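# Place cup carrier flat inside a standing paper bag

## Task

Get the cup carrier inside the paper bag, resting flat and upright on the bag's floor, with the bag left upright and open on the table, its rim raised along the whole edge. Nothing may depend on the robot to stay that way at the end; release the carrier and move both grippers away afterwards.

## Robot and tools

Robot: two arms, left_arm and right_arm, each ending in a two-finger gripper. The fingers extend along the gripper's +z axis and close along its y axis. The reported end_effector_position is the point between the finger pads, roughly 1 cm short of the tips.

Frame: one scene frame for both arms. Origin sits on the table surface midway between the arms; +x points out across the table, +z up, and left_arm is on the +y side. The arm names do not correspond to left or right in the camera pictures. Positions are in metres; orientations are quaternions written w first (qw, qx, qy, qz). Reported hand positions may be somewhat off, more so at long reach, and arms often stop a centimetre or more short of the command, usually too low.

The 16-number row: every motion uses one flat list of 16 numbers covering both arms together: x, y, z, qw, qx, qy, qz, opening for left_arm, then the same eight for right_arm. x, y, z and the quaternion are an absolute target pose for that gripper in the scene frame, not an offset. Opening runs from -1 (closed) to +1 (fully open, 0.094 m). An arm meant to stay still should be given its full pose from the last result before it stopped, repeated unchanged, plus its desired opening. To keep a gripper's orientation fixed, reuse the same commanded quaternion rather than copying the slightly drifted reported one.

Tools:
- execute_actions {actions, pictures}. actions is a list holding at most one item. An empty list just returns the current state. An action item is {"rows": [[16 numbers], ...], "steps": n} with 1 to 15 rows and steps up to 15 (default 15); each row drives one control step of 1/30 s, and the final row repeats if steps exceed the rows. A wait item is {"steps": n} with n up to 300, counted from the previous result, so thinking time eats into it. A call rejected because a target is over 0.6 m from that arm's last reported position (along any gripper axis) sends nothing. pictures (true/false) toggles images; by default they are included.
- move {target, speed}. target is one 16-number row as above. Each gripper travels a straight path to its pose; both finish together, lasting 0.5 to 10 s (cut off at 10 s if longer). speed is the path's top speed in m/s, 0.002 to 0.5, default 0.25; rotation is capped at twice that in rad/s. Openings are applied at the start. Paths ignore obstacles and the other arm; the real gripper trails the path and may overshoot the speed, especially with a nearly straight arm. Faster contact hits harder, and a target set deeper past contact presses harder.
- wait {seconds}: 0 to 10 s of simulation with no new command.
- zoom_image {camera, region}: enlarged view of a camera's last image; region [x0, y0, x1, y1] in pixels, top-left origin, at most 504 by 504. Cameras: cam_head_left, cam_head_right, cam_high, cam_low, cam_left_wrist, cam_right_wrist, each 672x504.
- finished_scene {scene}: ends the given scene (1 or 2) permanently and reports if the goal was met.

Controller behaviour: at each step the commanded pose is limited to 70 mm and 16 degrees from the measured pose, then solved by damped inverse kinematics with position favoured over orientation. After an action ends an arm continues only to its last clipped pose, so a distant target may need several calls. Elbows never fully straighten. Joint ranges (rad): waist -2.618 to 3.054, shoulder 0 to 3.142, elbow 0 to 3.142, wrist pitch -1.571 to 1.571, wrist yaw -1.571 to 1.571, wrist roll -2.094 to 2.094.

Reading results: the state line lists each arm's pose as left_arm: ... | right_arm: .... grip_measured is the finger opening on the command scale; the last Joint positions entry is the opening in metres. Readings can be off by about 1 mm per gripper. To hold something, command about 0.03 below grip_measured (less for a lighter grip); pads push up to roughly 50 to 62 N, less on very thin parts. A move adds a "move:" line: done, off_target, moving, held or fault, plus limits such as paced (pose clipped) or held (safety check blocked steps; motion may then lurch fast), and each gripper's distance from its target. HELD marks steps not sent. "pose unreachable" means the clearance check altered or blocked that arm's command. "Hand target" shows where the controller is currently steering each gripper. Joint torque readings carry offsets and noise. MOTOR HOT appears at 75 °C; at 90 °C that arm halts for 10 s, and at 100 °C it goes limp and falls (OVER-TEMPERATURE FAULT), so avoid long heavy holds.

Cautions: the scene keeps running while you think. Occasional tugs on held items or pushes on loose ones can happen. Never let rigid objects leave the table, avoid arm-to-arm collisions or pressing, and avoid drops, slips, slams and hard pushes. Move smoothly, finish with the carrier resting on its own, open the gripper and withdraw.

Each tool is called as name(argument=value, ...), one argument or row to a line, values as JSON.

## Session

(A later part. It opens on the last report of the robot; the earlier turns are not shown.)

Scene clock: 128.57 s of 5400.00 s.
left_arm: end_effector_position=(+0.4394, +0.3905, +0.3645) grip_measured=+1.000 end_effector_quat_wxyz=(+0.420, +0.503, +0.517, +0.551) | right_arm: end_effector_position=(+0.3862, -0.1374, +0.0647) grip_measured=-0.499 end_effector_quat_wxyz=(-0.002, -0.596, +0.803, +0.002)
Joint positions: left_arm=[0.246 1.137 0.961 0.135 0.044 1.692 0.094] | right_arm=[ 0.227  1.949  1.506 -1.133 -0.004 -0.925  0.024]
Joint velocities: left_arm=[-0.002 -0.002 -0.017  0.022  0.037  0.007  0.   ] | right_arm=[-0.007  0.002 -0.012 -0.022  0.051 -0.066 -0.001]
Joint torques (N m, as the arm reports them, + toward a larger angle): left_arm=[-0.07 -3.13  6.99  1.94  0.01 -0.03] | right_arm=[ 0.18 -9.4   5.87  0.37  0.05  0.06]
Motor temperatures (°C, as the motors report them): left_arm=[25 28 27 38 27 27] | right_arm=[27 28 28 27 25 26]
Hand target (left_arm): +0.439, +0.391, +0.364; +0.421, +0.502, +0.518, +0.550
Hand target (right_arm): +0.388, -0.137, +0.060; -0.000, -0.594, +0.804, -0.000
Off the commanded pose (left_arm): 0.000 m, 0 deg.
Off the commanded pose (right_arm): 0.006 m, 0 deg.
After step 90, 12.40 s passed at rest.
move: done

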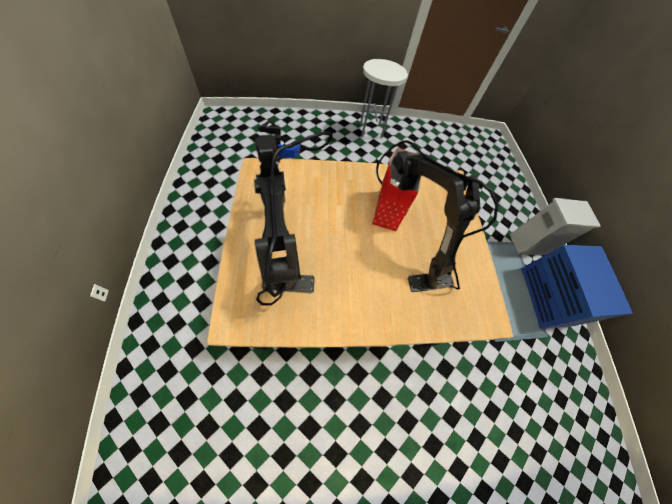

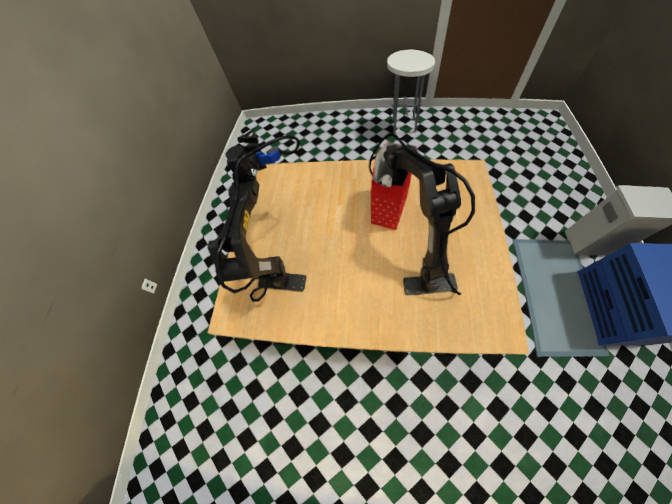

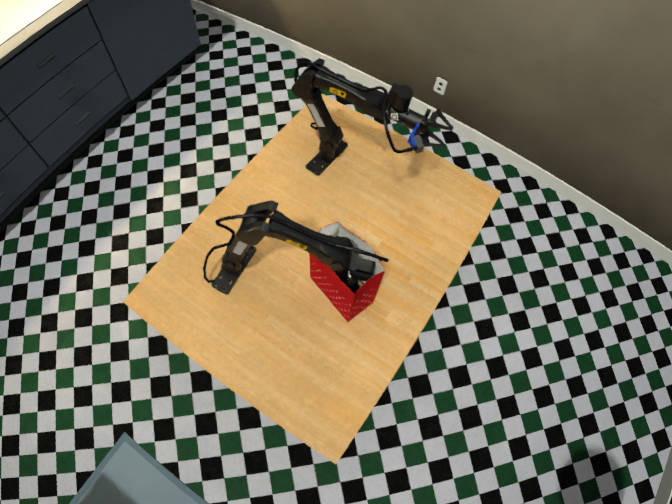

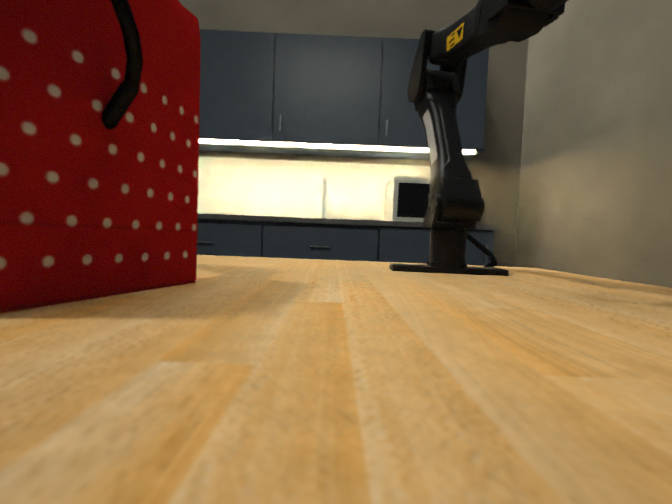

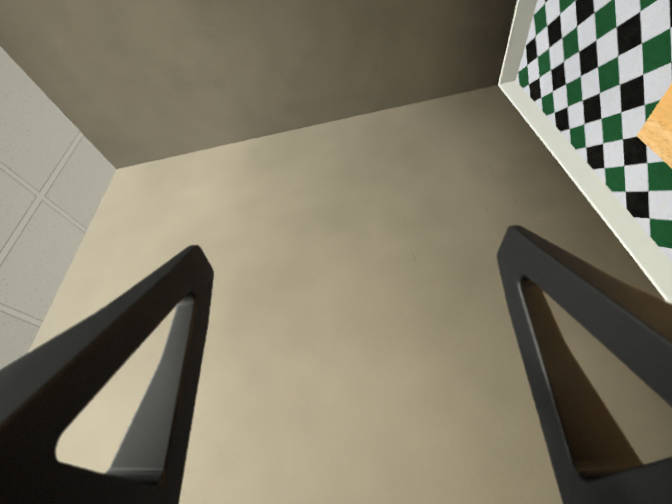

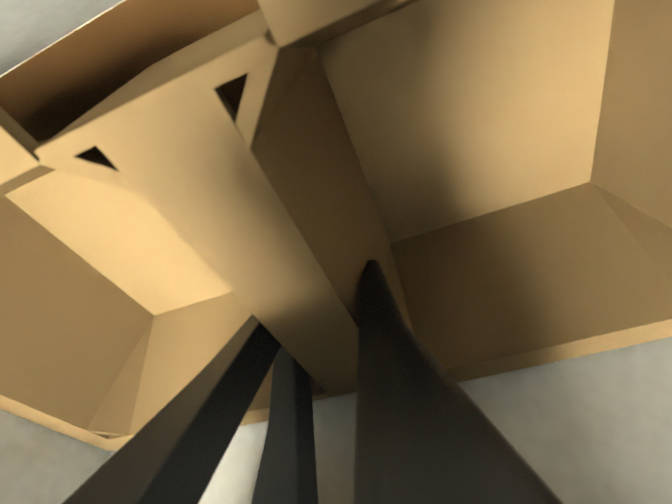

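move(
  target=[0.4394,0.3905,0.3645,0.421,0.502,0.518,0.55,1,0.392,-0.133,0.031,0,-0.595,0.804,0,-0.53],
  speed=0.04,
)

move(
  target=[0.4394,0.3905,0.3645,0.421,0.502,0.518,0.55,1,0.392,-0.133,0.031,0,-0.595,0.804,0,0],
)

move(
  target=[0.4394,0.3905,0.3645,0.421,0.502,0.518,0.55,1,0.39,-0.136,0.18,0.03,-0.595,0.803,-0.005,0],
  speed=0.08,
)

Scene clock: 133.63 s of 5400.00 s.
left_arm: end_effector_position=(+0.4394, +0.3905, +0.3645) grip_measured=+1.000 end_effector_quat_wxyz=(+0.420, +0.503, +0.517, +0.551) | right_arm: end_effector_position=(+0.3909, -0.1357, +0.0381) grip_measured=-0.499 end_effector_quat_wxyz=(-0.000, -0.595, +0.804, +0.002)
Joint positions: left_arm=[0.246 1.137 0.961 0.135 0.044 1.692 0.094] | right_arm=[ 0.227  1.989  1.454 -1.037 -0.004 -0.921  0.024]
Joint velocities: left_arm=[ 0.007 -0.007 -0.007 -0.007  0.022 -0.066  0.   ] | right_arm=[-0.007 -0.002 -0.002  0.051 -0.022 -0.007 -0.   ]
Joint torques (N m, as the arm reports them, + toward a larger angle): left_arm=[-0.09 -3.08  7.    1.94  0.03 -0.02] | right_arm=[ 0.7  -9.44  5.5   0.44  0.05  0.05]
Motor temperatures (°C, as the motors report them): left_arm=[25 28 27 38 27 27] | right_arm=[27 28 28 27 25 26]
Hand target (left_arm): +0.439, +0.391, +0.364; +0.421, +0.502, +0.518, +0.550
Hand target (right_arm): +0.391, -0.133, +0.031; +0.000, -0.595, +0.804, +0.000
Off the commanded pose (left_arm): 0.000 m, 0 deg.
Off the commanded pose (right_arm): 0.008 m, 0 deg.
After step 90, 0.90 s passed at rest.
move: done

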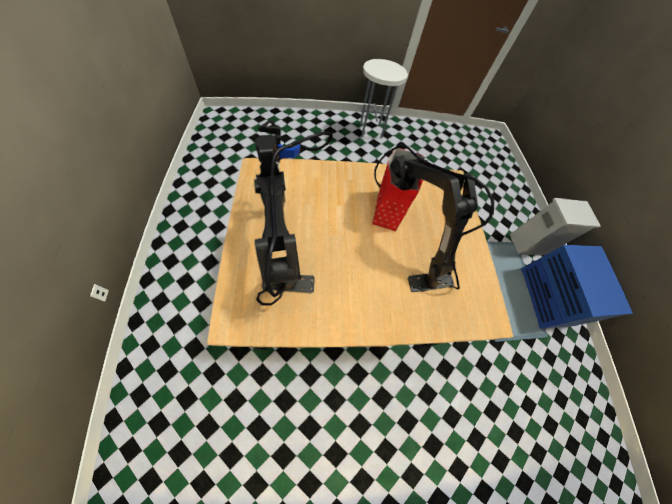

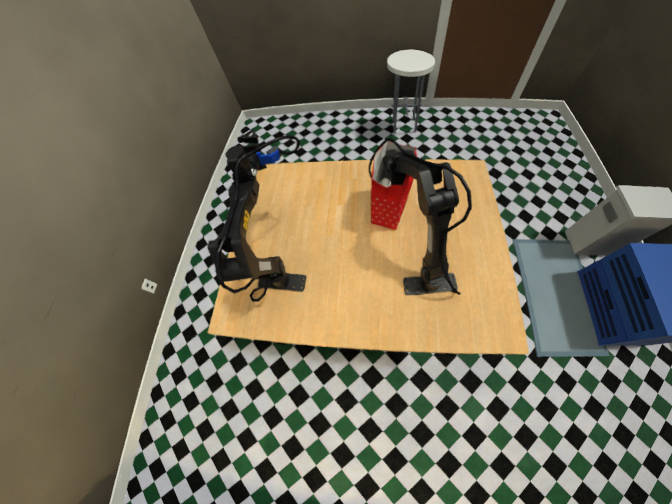

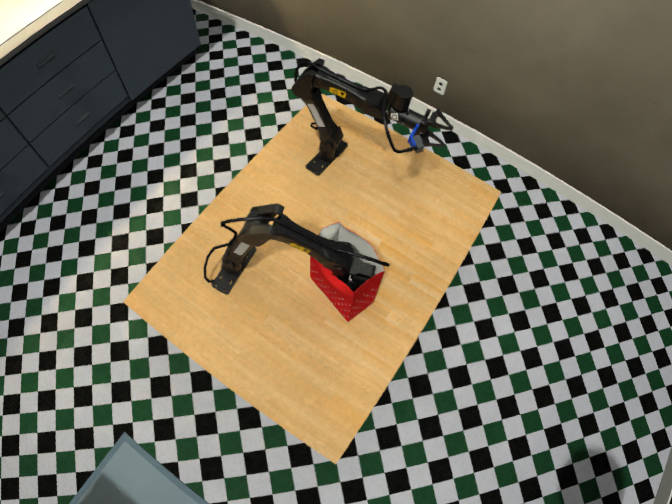

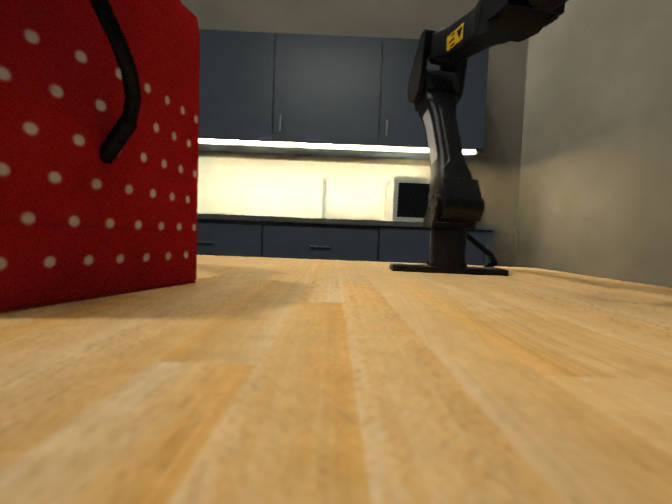

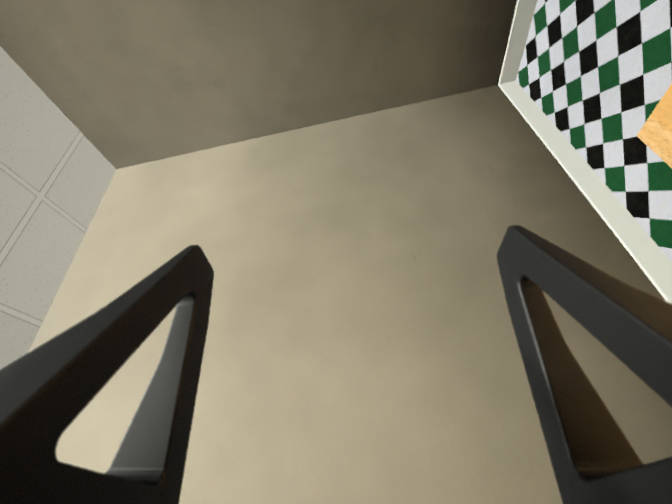

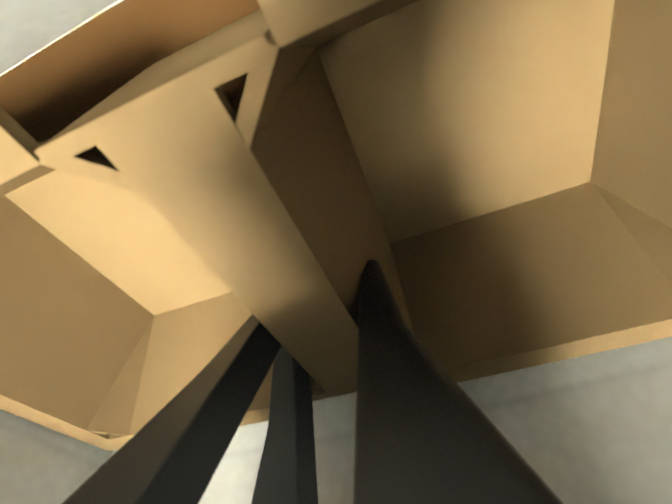

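Scene clock: 134.33 s of 5400.00 s.
left_arm: end_effector_position=(+0.4394, +0.3905, +0.3645) grip_measured=+1.000 end_effector_quat_wxyz=(+0.420, +0.503, +0.517, +0.551) | right_arm: end_effector_position=(+0.3914, -0.1355, +0.0381) grip_measured=-0.002 end_effector_quat_wxyz=(+0.001, -0.595, +0.804, +0.002)
Joint positions: left_arm=[0.246 1.137 0.961 0.135 0.044 1.692 0.094] | right_arm=[ 0.227  1.989  1.454 -1.034 -0.004 -0.921  0.047]
Joint velocities: left_arm=[-0.007 -0.002  0.012  0.037 -0.022  0.022  0.   ] | right_arm=[ 0.027  0.007 -0.012 -0.051  0.037  0.022 -0.   ]
Joint torques (N m, as the arm reports them, + toward a larger angle): left_arm=[-0.04 -3.03  7.01  1.95 -0.01 -0.03] | right_arm=[ 0.67 -9.23  5.74  0.38  0.05  0.06]
Motor temperatures (°C, as the motors report them): left_arm=[25 28 27 38 27 27] | right_arm=[27 28 28 27 25 26]
Hand target (left_arm): +0.439, +0.391, +0.364; +0.421, +0.502, +0.518, +0.550
Hand target (right_arm): +0.392, -0.133, +0.031; -0.000, -0.595, +0.804, +0.000
Off the commanded pose (left_arm): 0.000 m, 0 deg.
Off the commanded pose (right_arm): 0.008 m, 0 deg.
move: done

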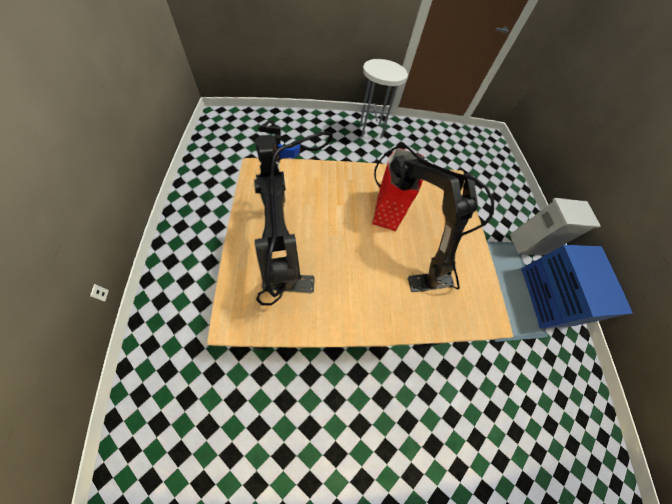

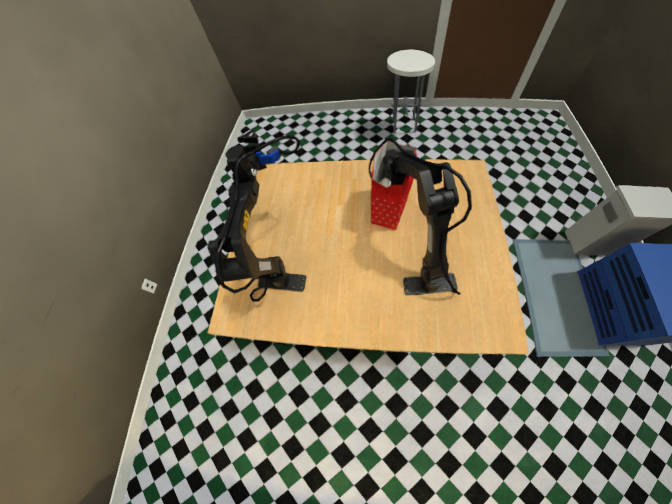

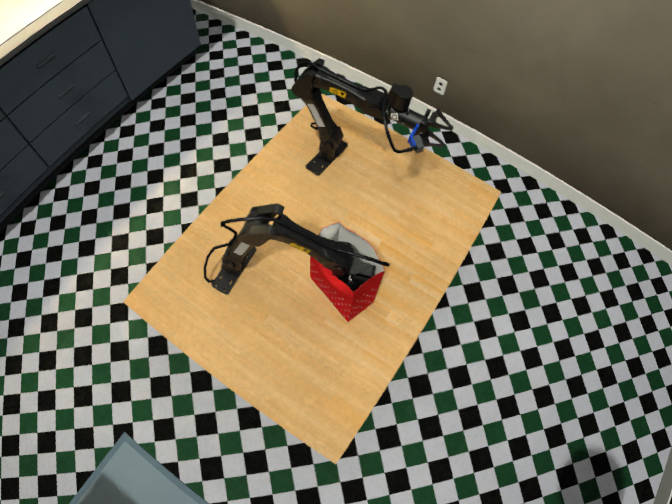

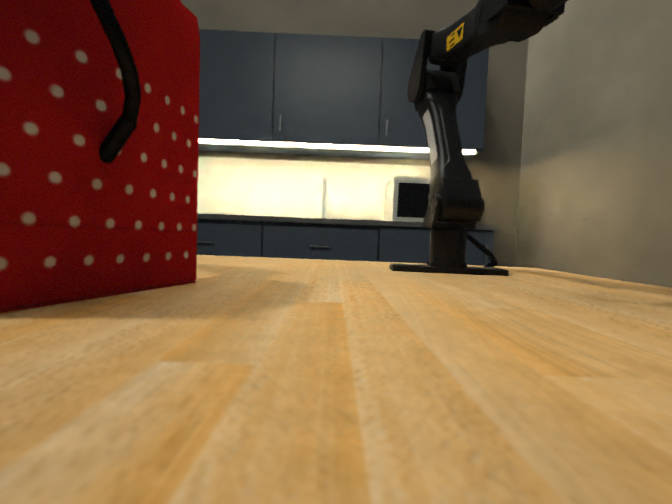

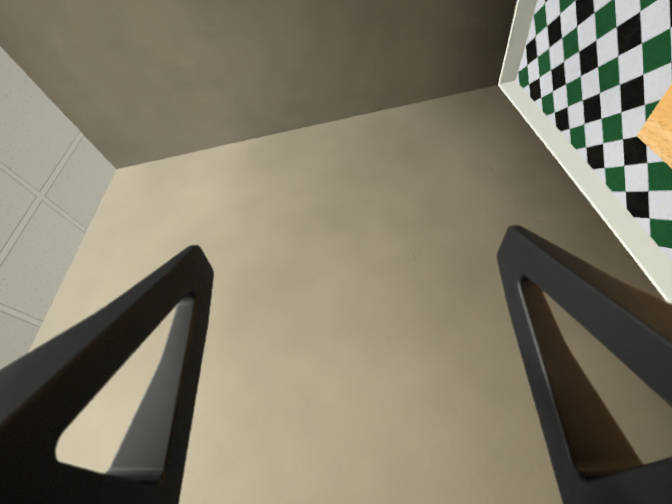

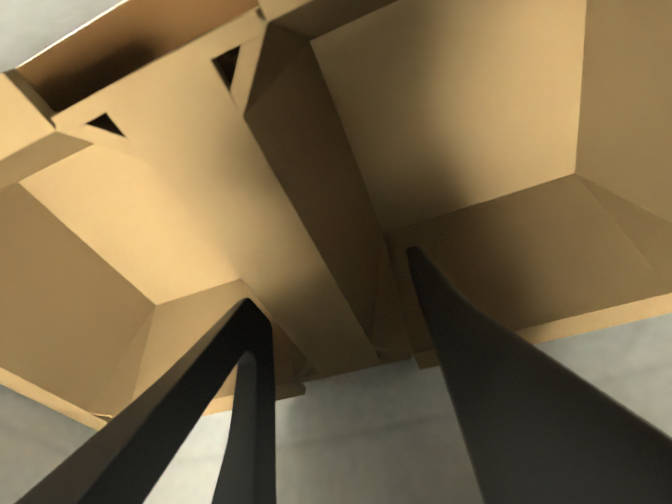

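Scene clock: 136.67 s of 5400.00 s.
left_arm: end_effector_position=(+0.4394, +0.3905, +0.3645) grip_measured=+1.000 end_effector_quat_wxyz=(+0.420, +0.503, +0.517, +0.551) | right_arm: end_effector_position=(+0.3919, -0.1353, +0.1676) grip_measured=-0.001 end_effector_quat_wxyz=(+0.017, -0.595, +0.804, -0.003)
Joint positions: left_arm=[0.246 1.137 0.961 0.135 0.044 1.692 0.094] | right_arm=[ 0.227  1.934  1.895 -1.499 -0.004 -0.921  0.047]
Joint velocities: left_arm=[ 0.022 -0.007 -0.007 -0.037 -0.051 -0.037  0.   ] | right_arm=[ 0.002  0.002  0.007  0.037  0.007  0.007 -0.001]
Joint torques (N m, as the arm reports them, + toward a larger angle): left_arm=[-0.08 -2.91  7.03  1.96  0.01 -0.03] | right_arm=[ -0.16 -11.35   9.42   0.09  -0.05  -0.05]
Motor temperatures (°C, as the motors report them): left_arm=[25 28 27 38 27 27] | right_arm=[27 28 28 27 25 26]
Hand target (left_arm): +0.439, +0.391, +0.364; +0.421, +0.502, +0.518, +0.550
Hand target (right_arm): +0.392, -0.135, +0.180; +0.030, -0.595, +0.803, -0.005
Off the commanded pose (left_arm): 0.000 m, 0 deg.
Off the commanded pose (right_arm): 0.013 m, 2 deg.
move: off_target (right_arm)

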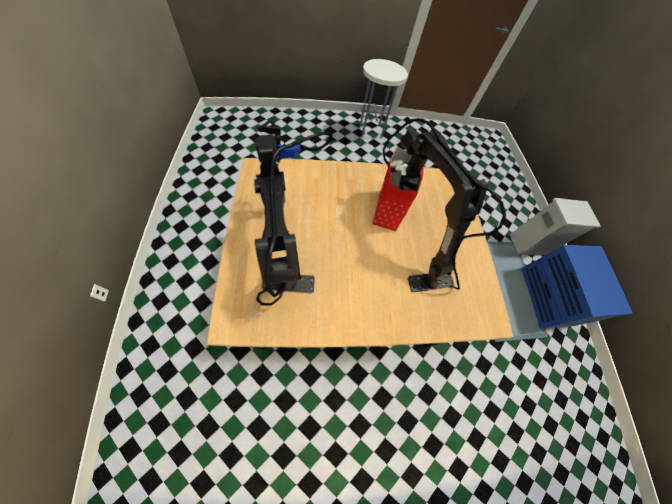

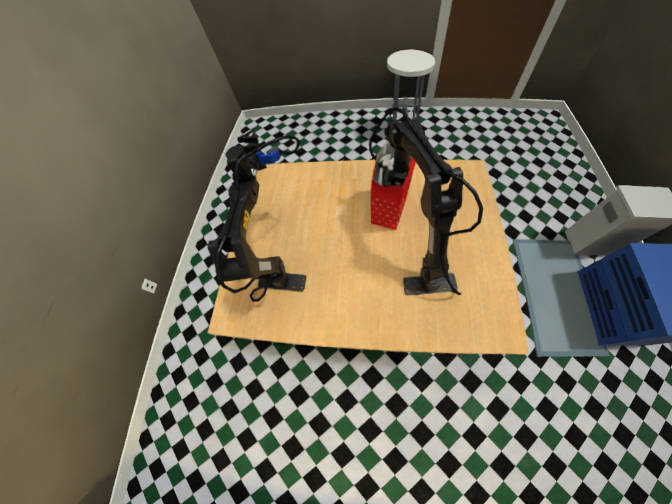

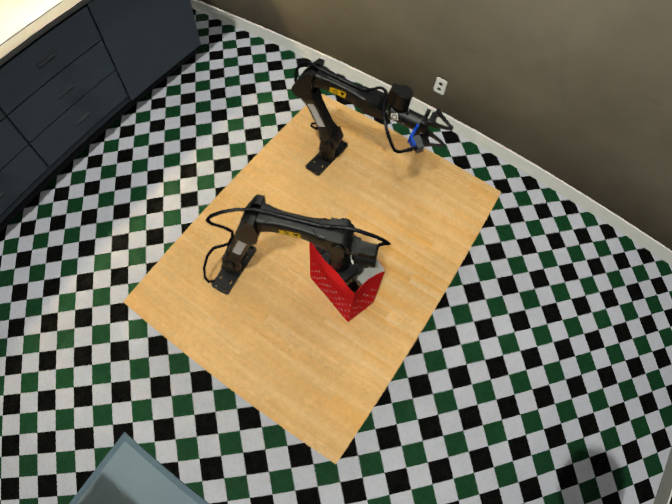

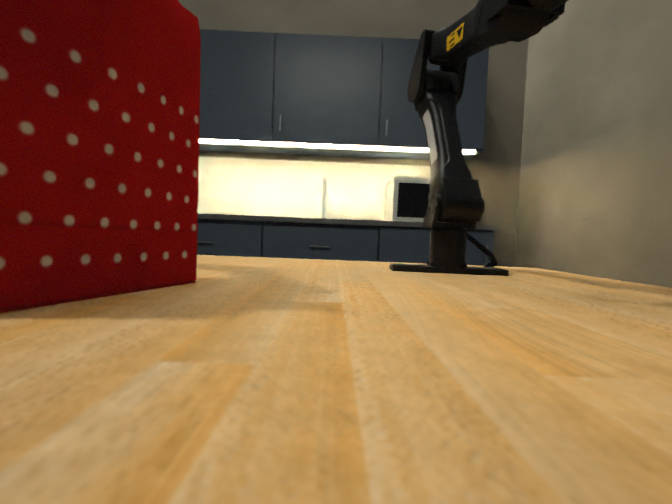

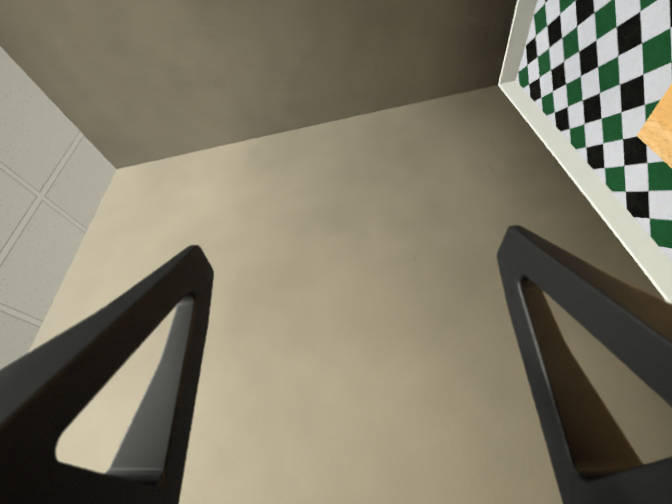

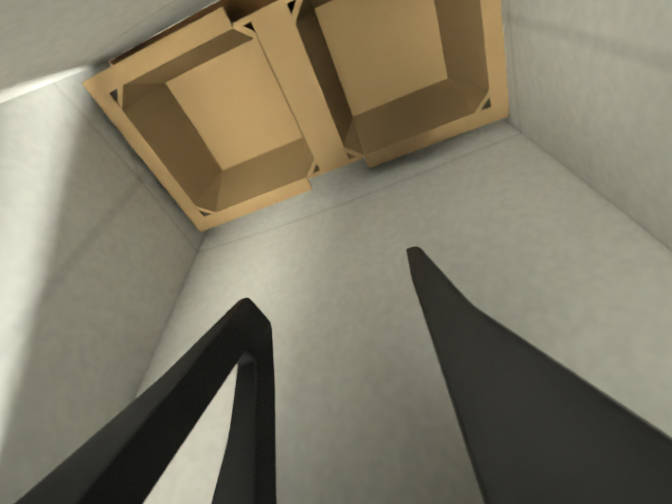

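move(
  target=[0.4394,0.3905,0.3645,0.421,0.502,0.518,0.55,1,0.39,-0.13,0.39,0.33,-0.595,0.727,-0.1,0],
  speed=0.12,
)

move(
  target=[0.4394,0.3905,0.3645,0.421,0.502,0.518,0.55,1,0.26,-0.33,0.44,0.42,-0.38,0.77,-0.29,0],
)

zoom_image(
  camera="cam_high",
  region=[280,200,410,330],
)

Scene clock: 142.70 s of 5400.00 s.
left_arm: end_effector_position=(+0.4394, +0.3905, +0.3645) grip_measured=+1.000 end_effector_quat_wxyz=(+0.420, +0.503, +0.517, +0.551) | right_arm: end_effector_position=(+0.4011, -0.1288, +0.3779) grip_measured=-0.001 end_effector_quat_wxyz=(+0.317, -0.598, +0.729, -0.099)
Joint positions: left_arm=[0.246 1.137 0.961 0.135 0.044 1.692 0.094] | right_arm=[ 0.227  1.729  2.357 -1.523 -0.02  -1.015  0.047]
Joint velocities: left_arm=[-0.002 -0.007 -0.007 -0.11   0.007  0.037  0.   ] | right_arm=[-0.017 -0.012 -0.012 -0.007  0.022 -0.007 -0.   ]
Joint torques (N m, as the arm reports them, + toward a larger angle): left_arm=[ 0.02 -3.11  7.04  1.93  0.02 -0.05] | right_arm=[ 0.07 -8.13  8.09  1.31 -0.16 -0.02]
Motor temperatures (°C, as the motors report them): left_arm=[25 28 27 39 27 27] | right_arm=[27 28 29 27 25 26]
Hand target (left_arm): +0.439, +0.391, +0.364; +0.421, +0.502, +0.518, +0.550
Hand target (right_arm): +0.394, -0.129, +0.389; +0.331, -0.599, +0.723, -0.098
Off the commanded pose (left_arm): 0.000 m, 0 deg.
Off the commanded pose (right_arm): 0.016 m, 2 deg.
move: off_target (right_arm)

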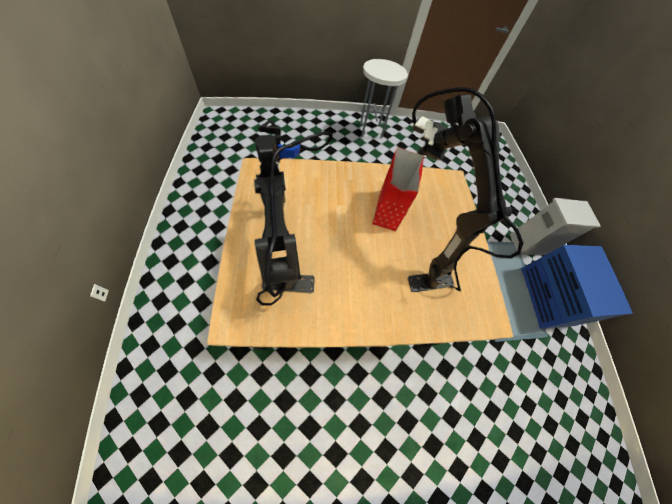

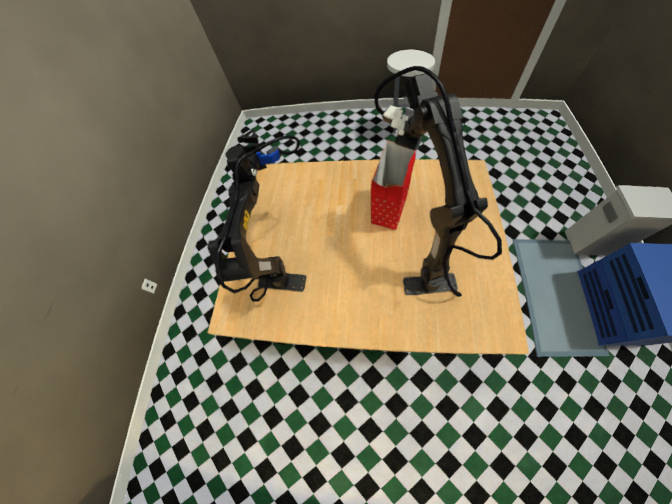

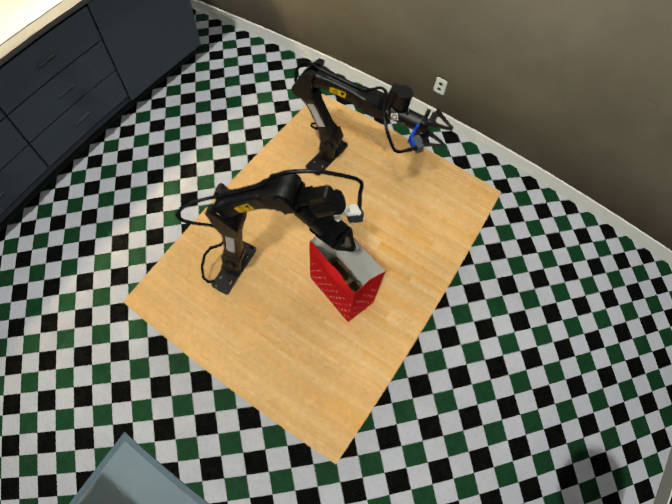

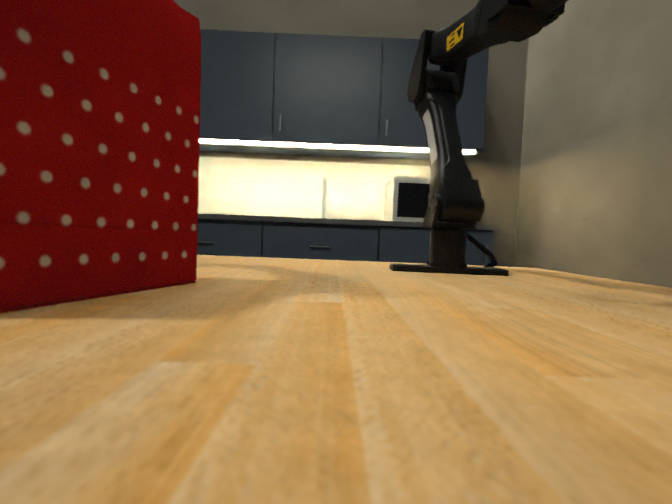

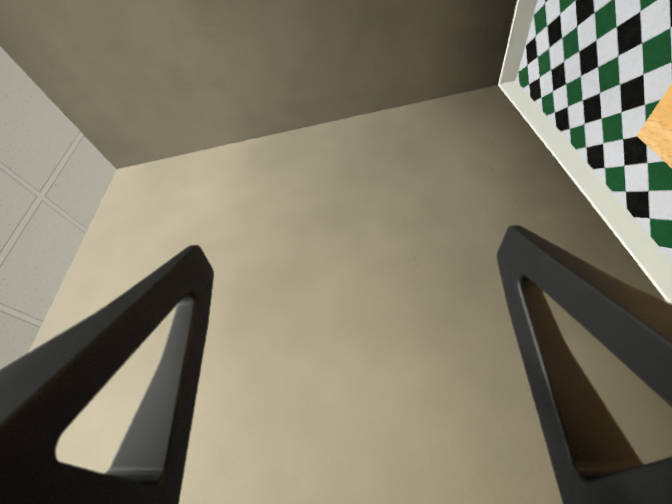

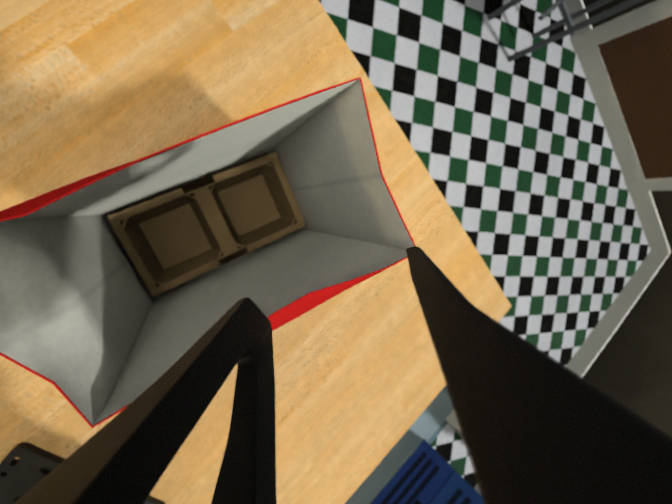

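Scene clock: 144.80 s of 5400.00 s.
left_arm: end_effector_position=(+0.4394, +0.3905, +0.3645) grip_measured=+1.000 end_effector_quat_wxyz=(+0.420, +0.503, +0.517, +0.551) | right_arm: end_effector_position=(+0.2646, -0.3354, +0.4436) grip_measured=-0.001 end_effector_quat_wxyz=(+0.427, -0.377, +0.769, -0.291)
Joint positions: left_arm=[0.246 1.137 0.961 0.135 0.044 1.692 0.094] | right_arm=[-0.802  1.051  1.838 -1.337 -0.467 -1.324  0.047]
Joint velocities: left_arm=[-0.007 -0.002 -0.002 -0.051 -0.066  0.037  0.   ] | right_arm=[-0.007 -0.007 -0.012  0.022 -0.037  0.007  0.   ]
Joint torques (N m, as the arm reports them, + toward a larger angle): left_arm=[-0.14 -3.02  6.91  1.94  0.02 -0.05] | right_arm=[-1.28 -0.27  3.55  1.75 -0.36  0.  ]
Motor temperatures (°C, as the motors report them): left_arm=[25 28 27 39 27 27] | right_arm=[27 28 28 28 26 26]
Hand target (left_arm): +0.439, +0.391, +0.364; +0.421, +0.502, +0.518, +0.550
Hand target (right_arm): +0.263, -0.334, +0.442; +0.430, -0.377, +0.768, -0.287
Off the commanded pose (left_arm): 0.000 m, 0 deg.
Off the commanded pose (right_arm): 0.008 m, 1 deg.
move: done

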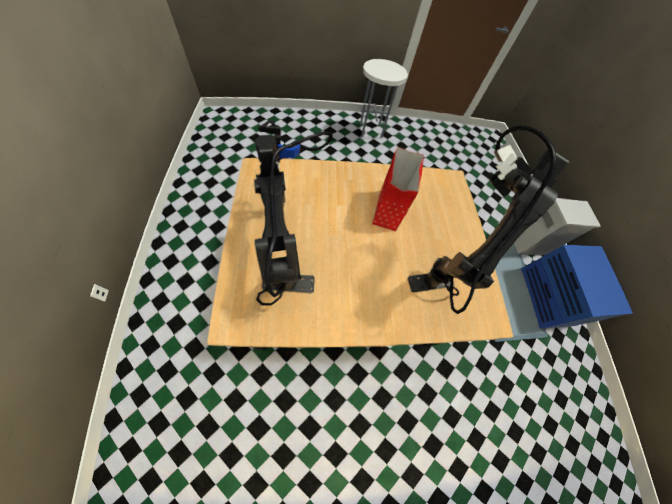

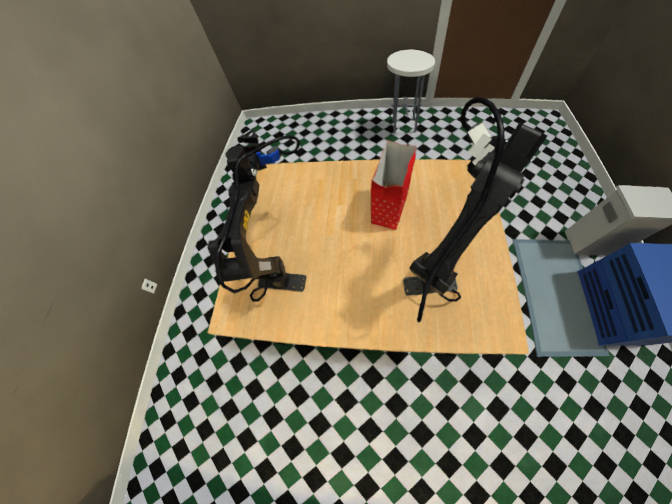

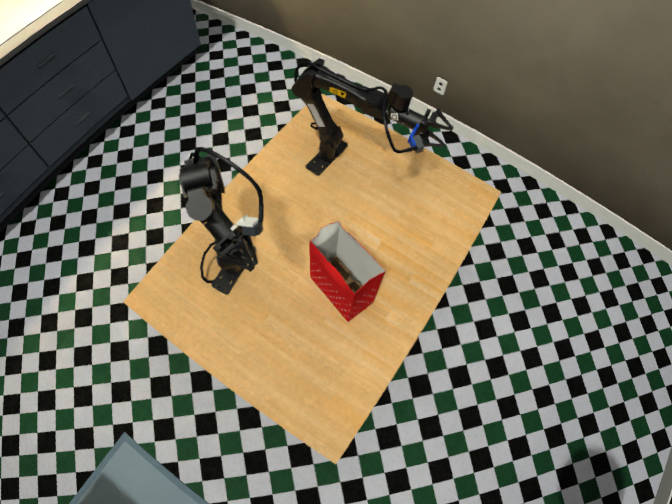

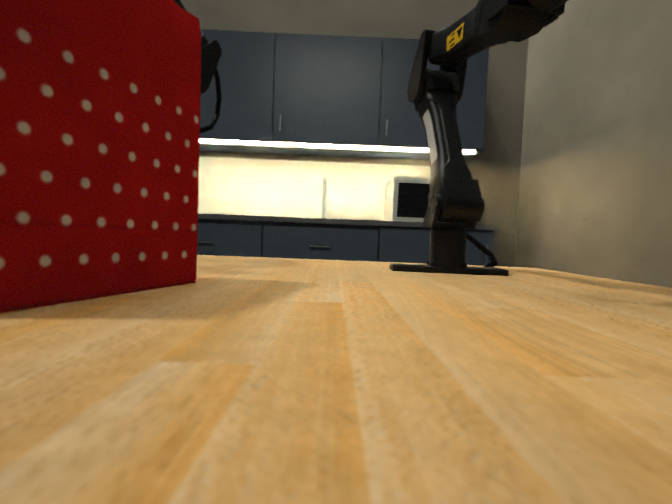

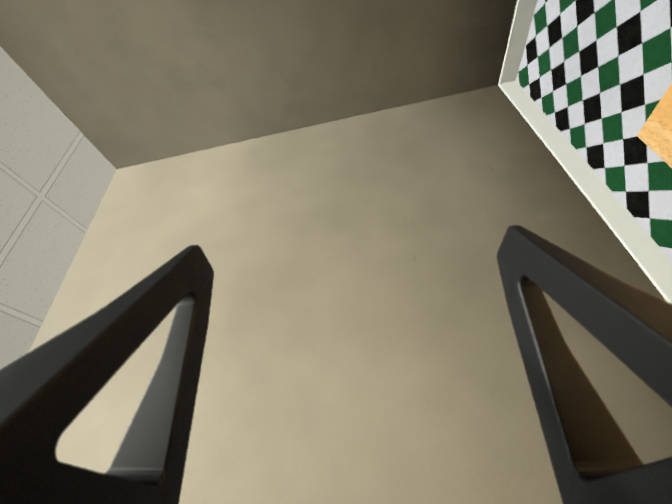

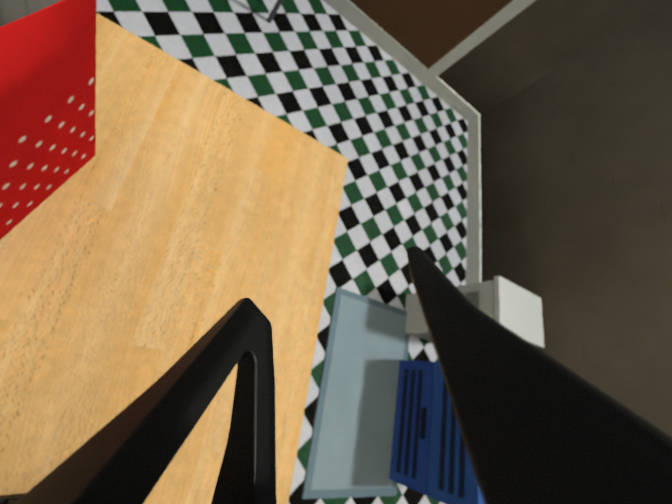

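Region (280, 200, 410, 330) of cam_high's 672x504 image, scaled by 3.877, with more detail than that image has.

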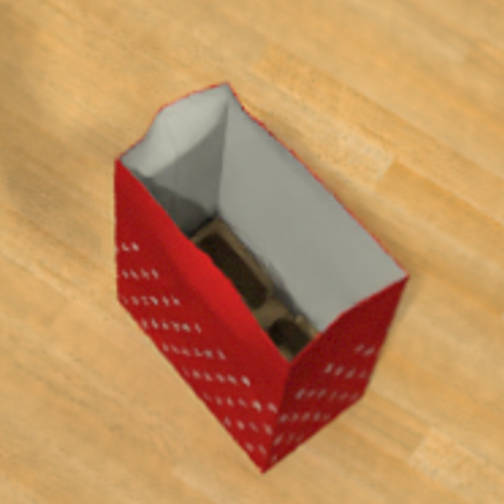

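finished_scene(
  scene=2,
)

The scene is finished: the task was done.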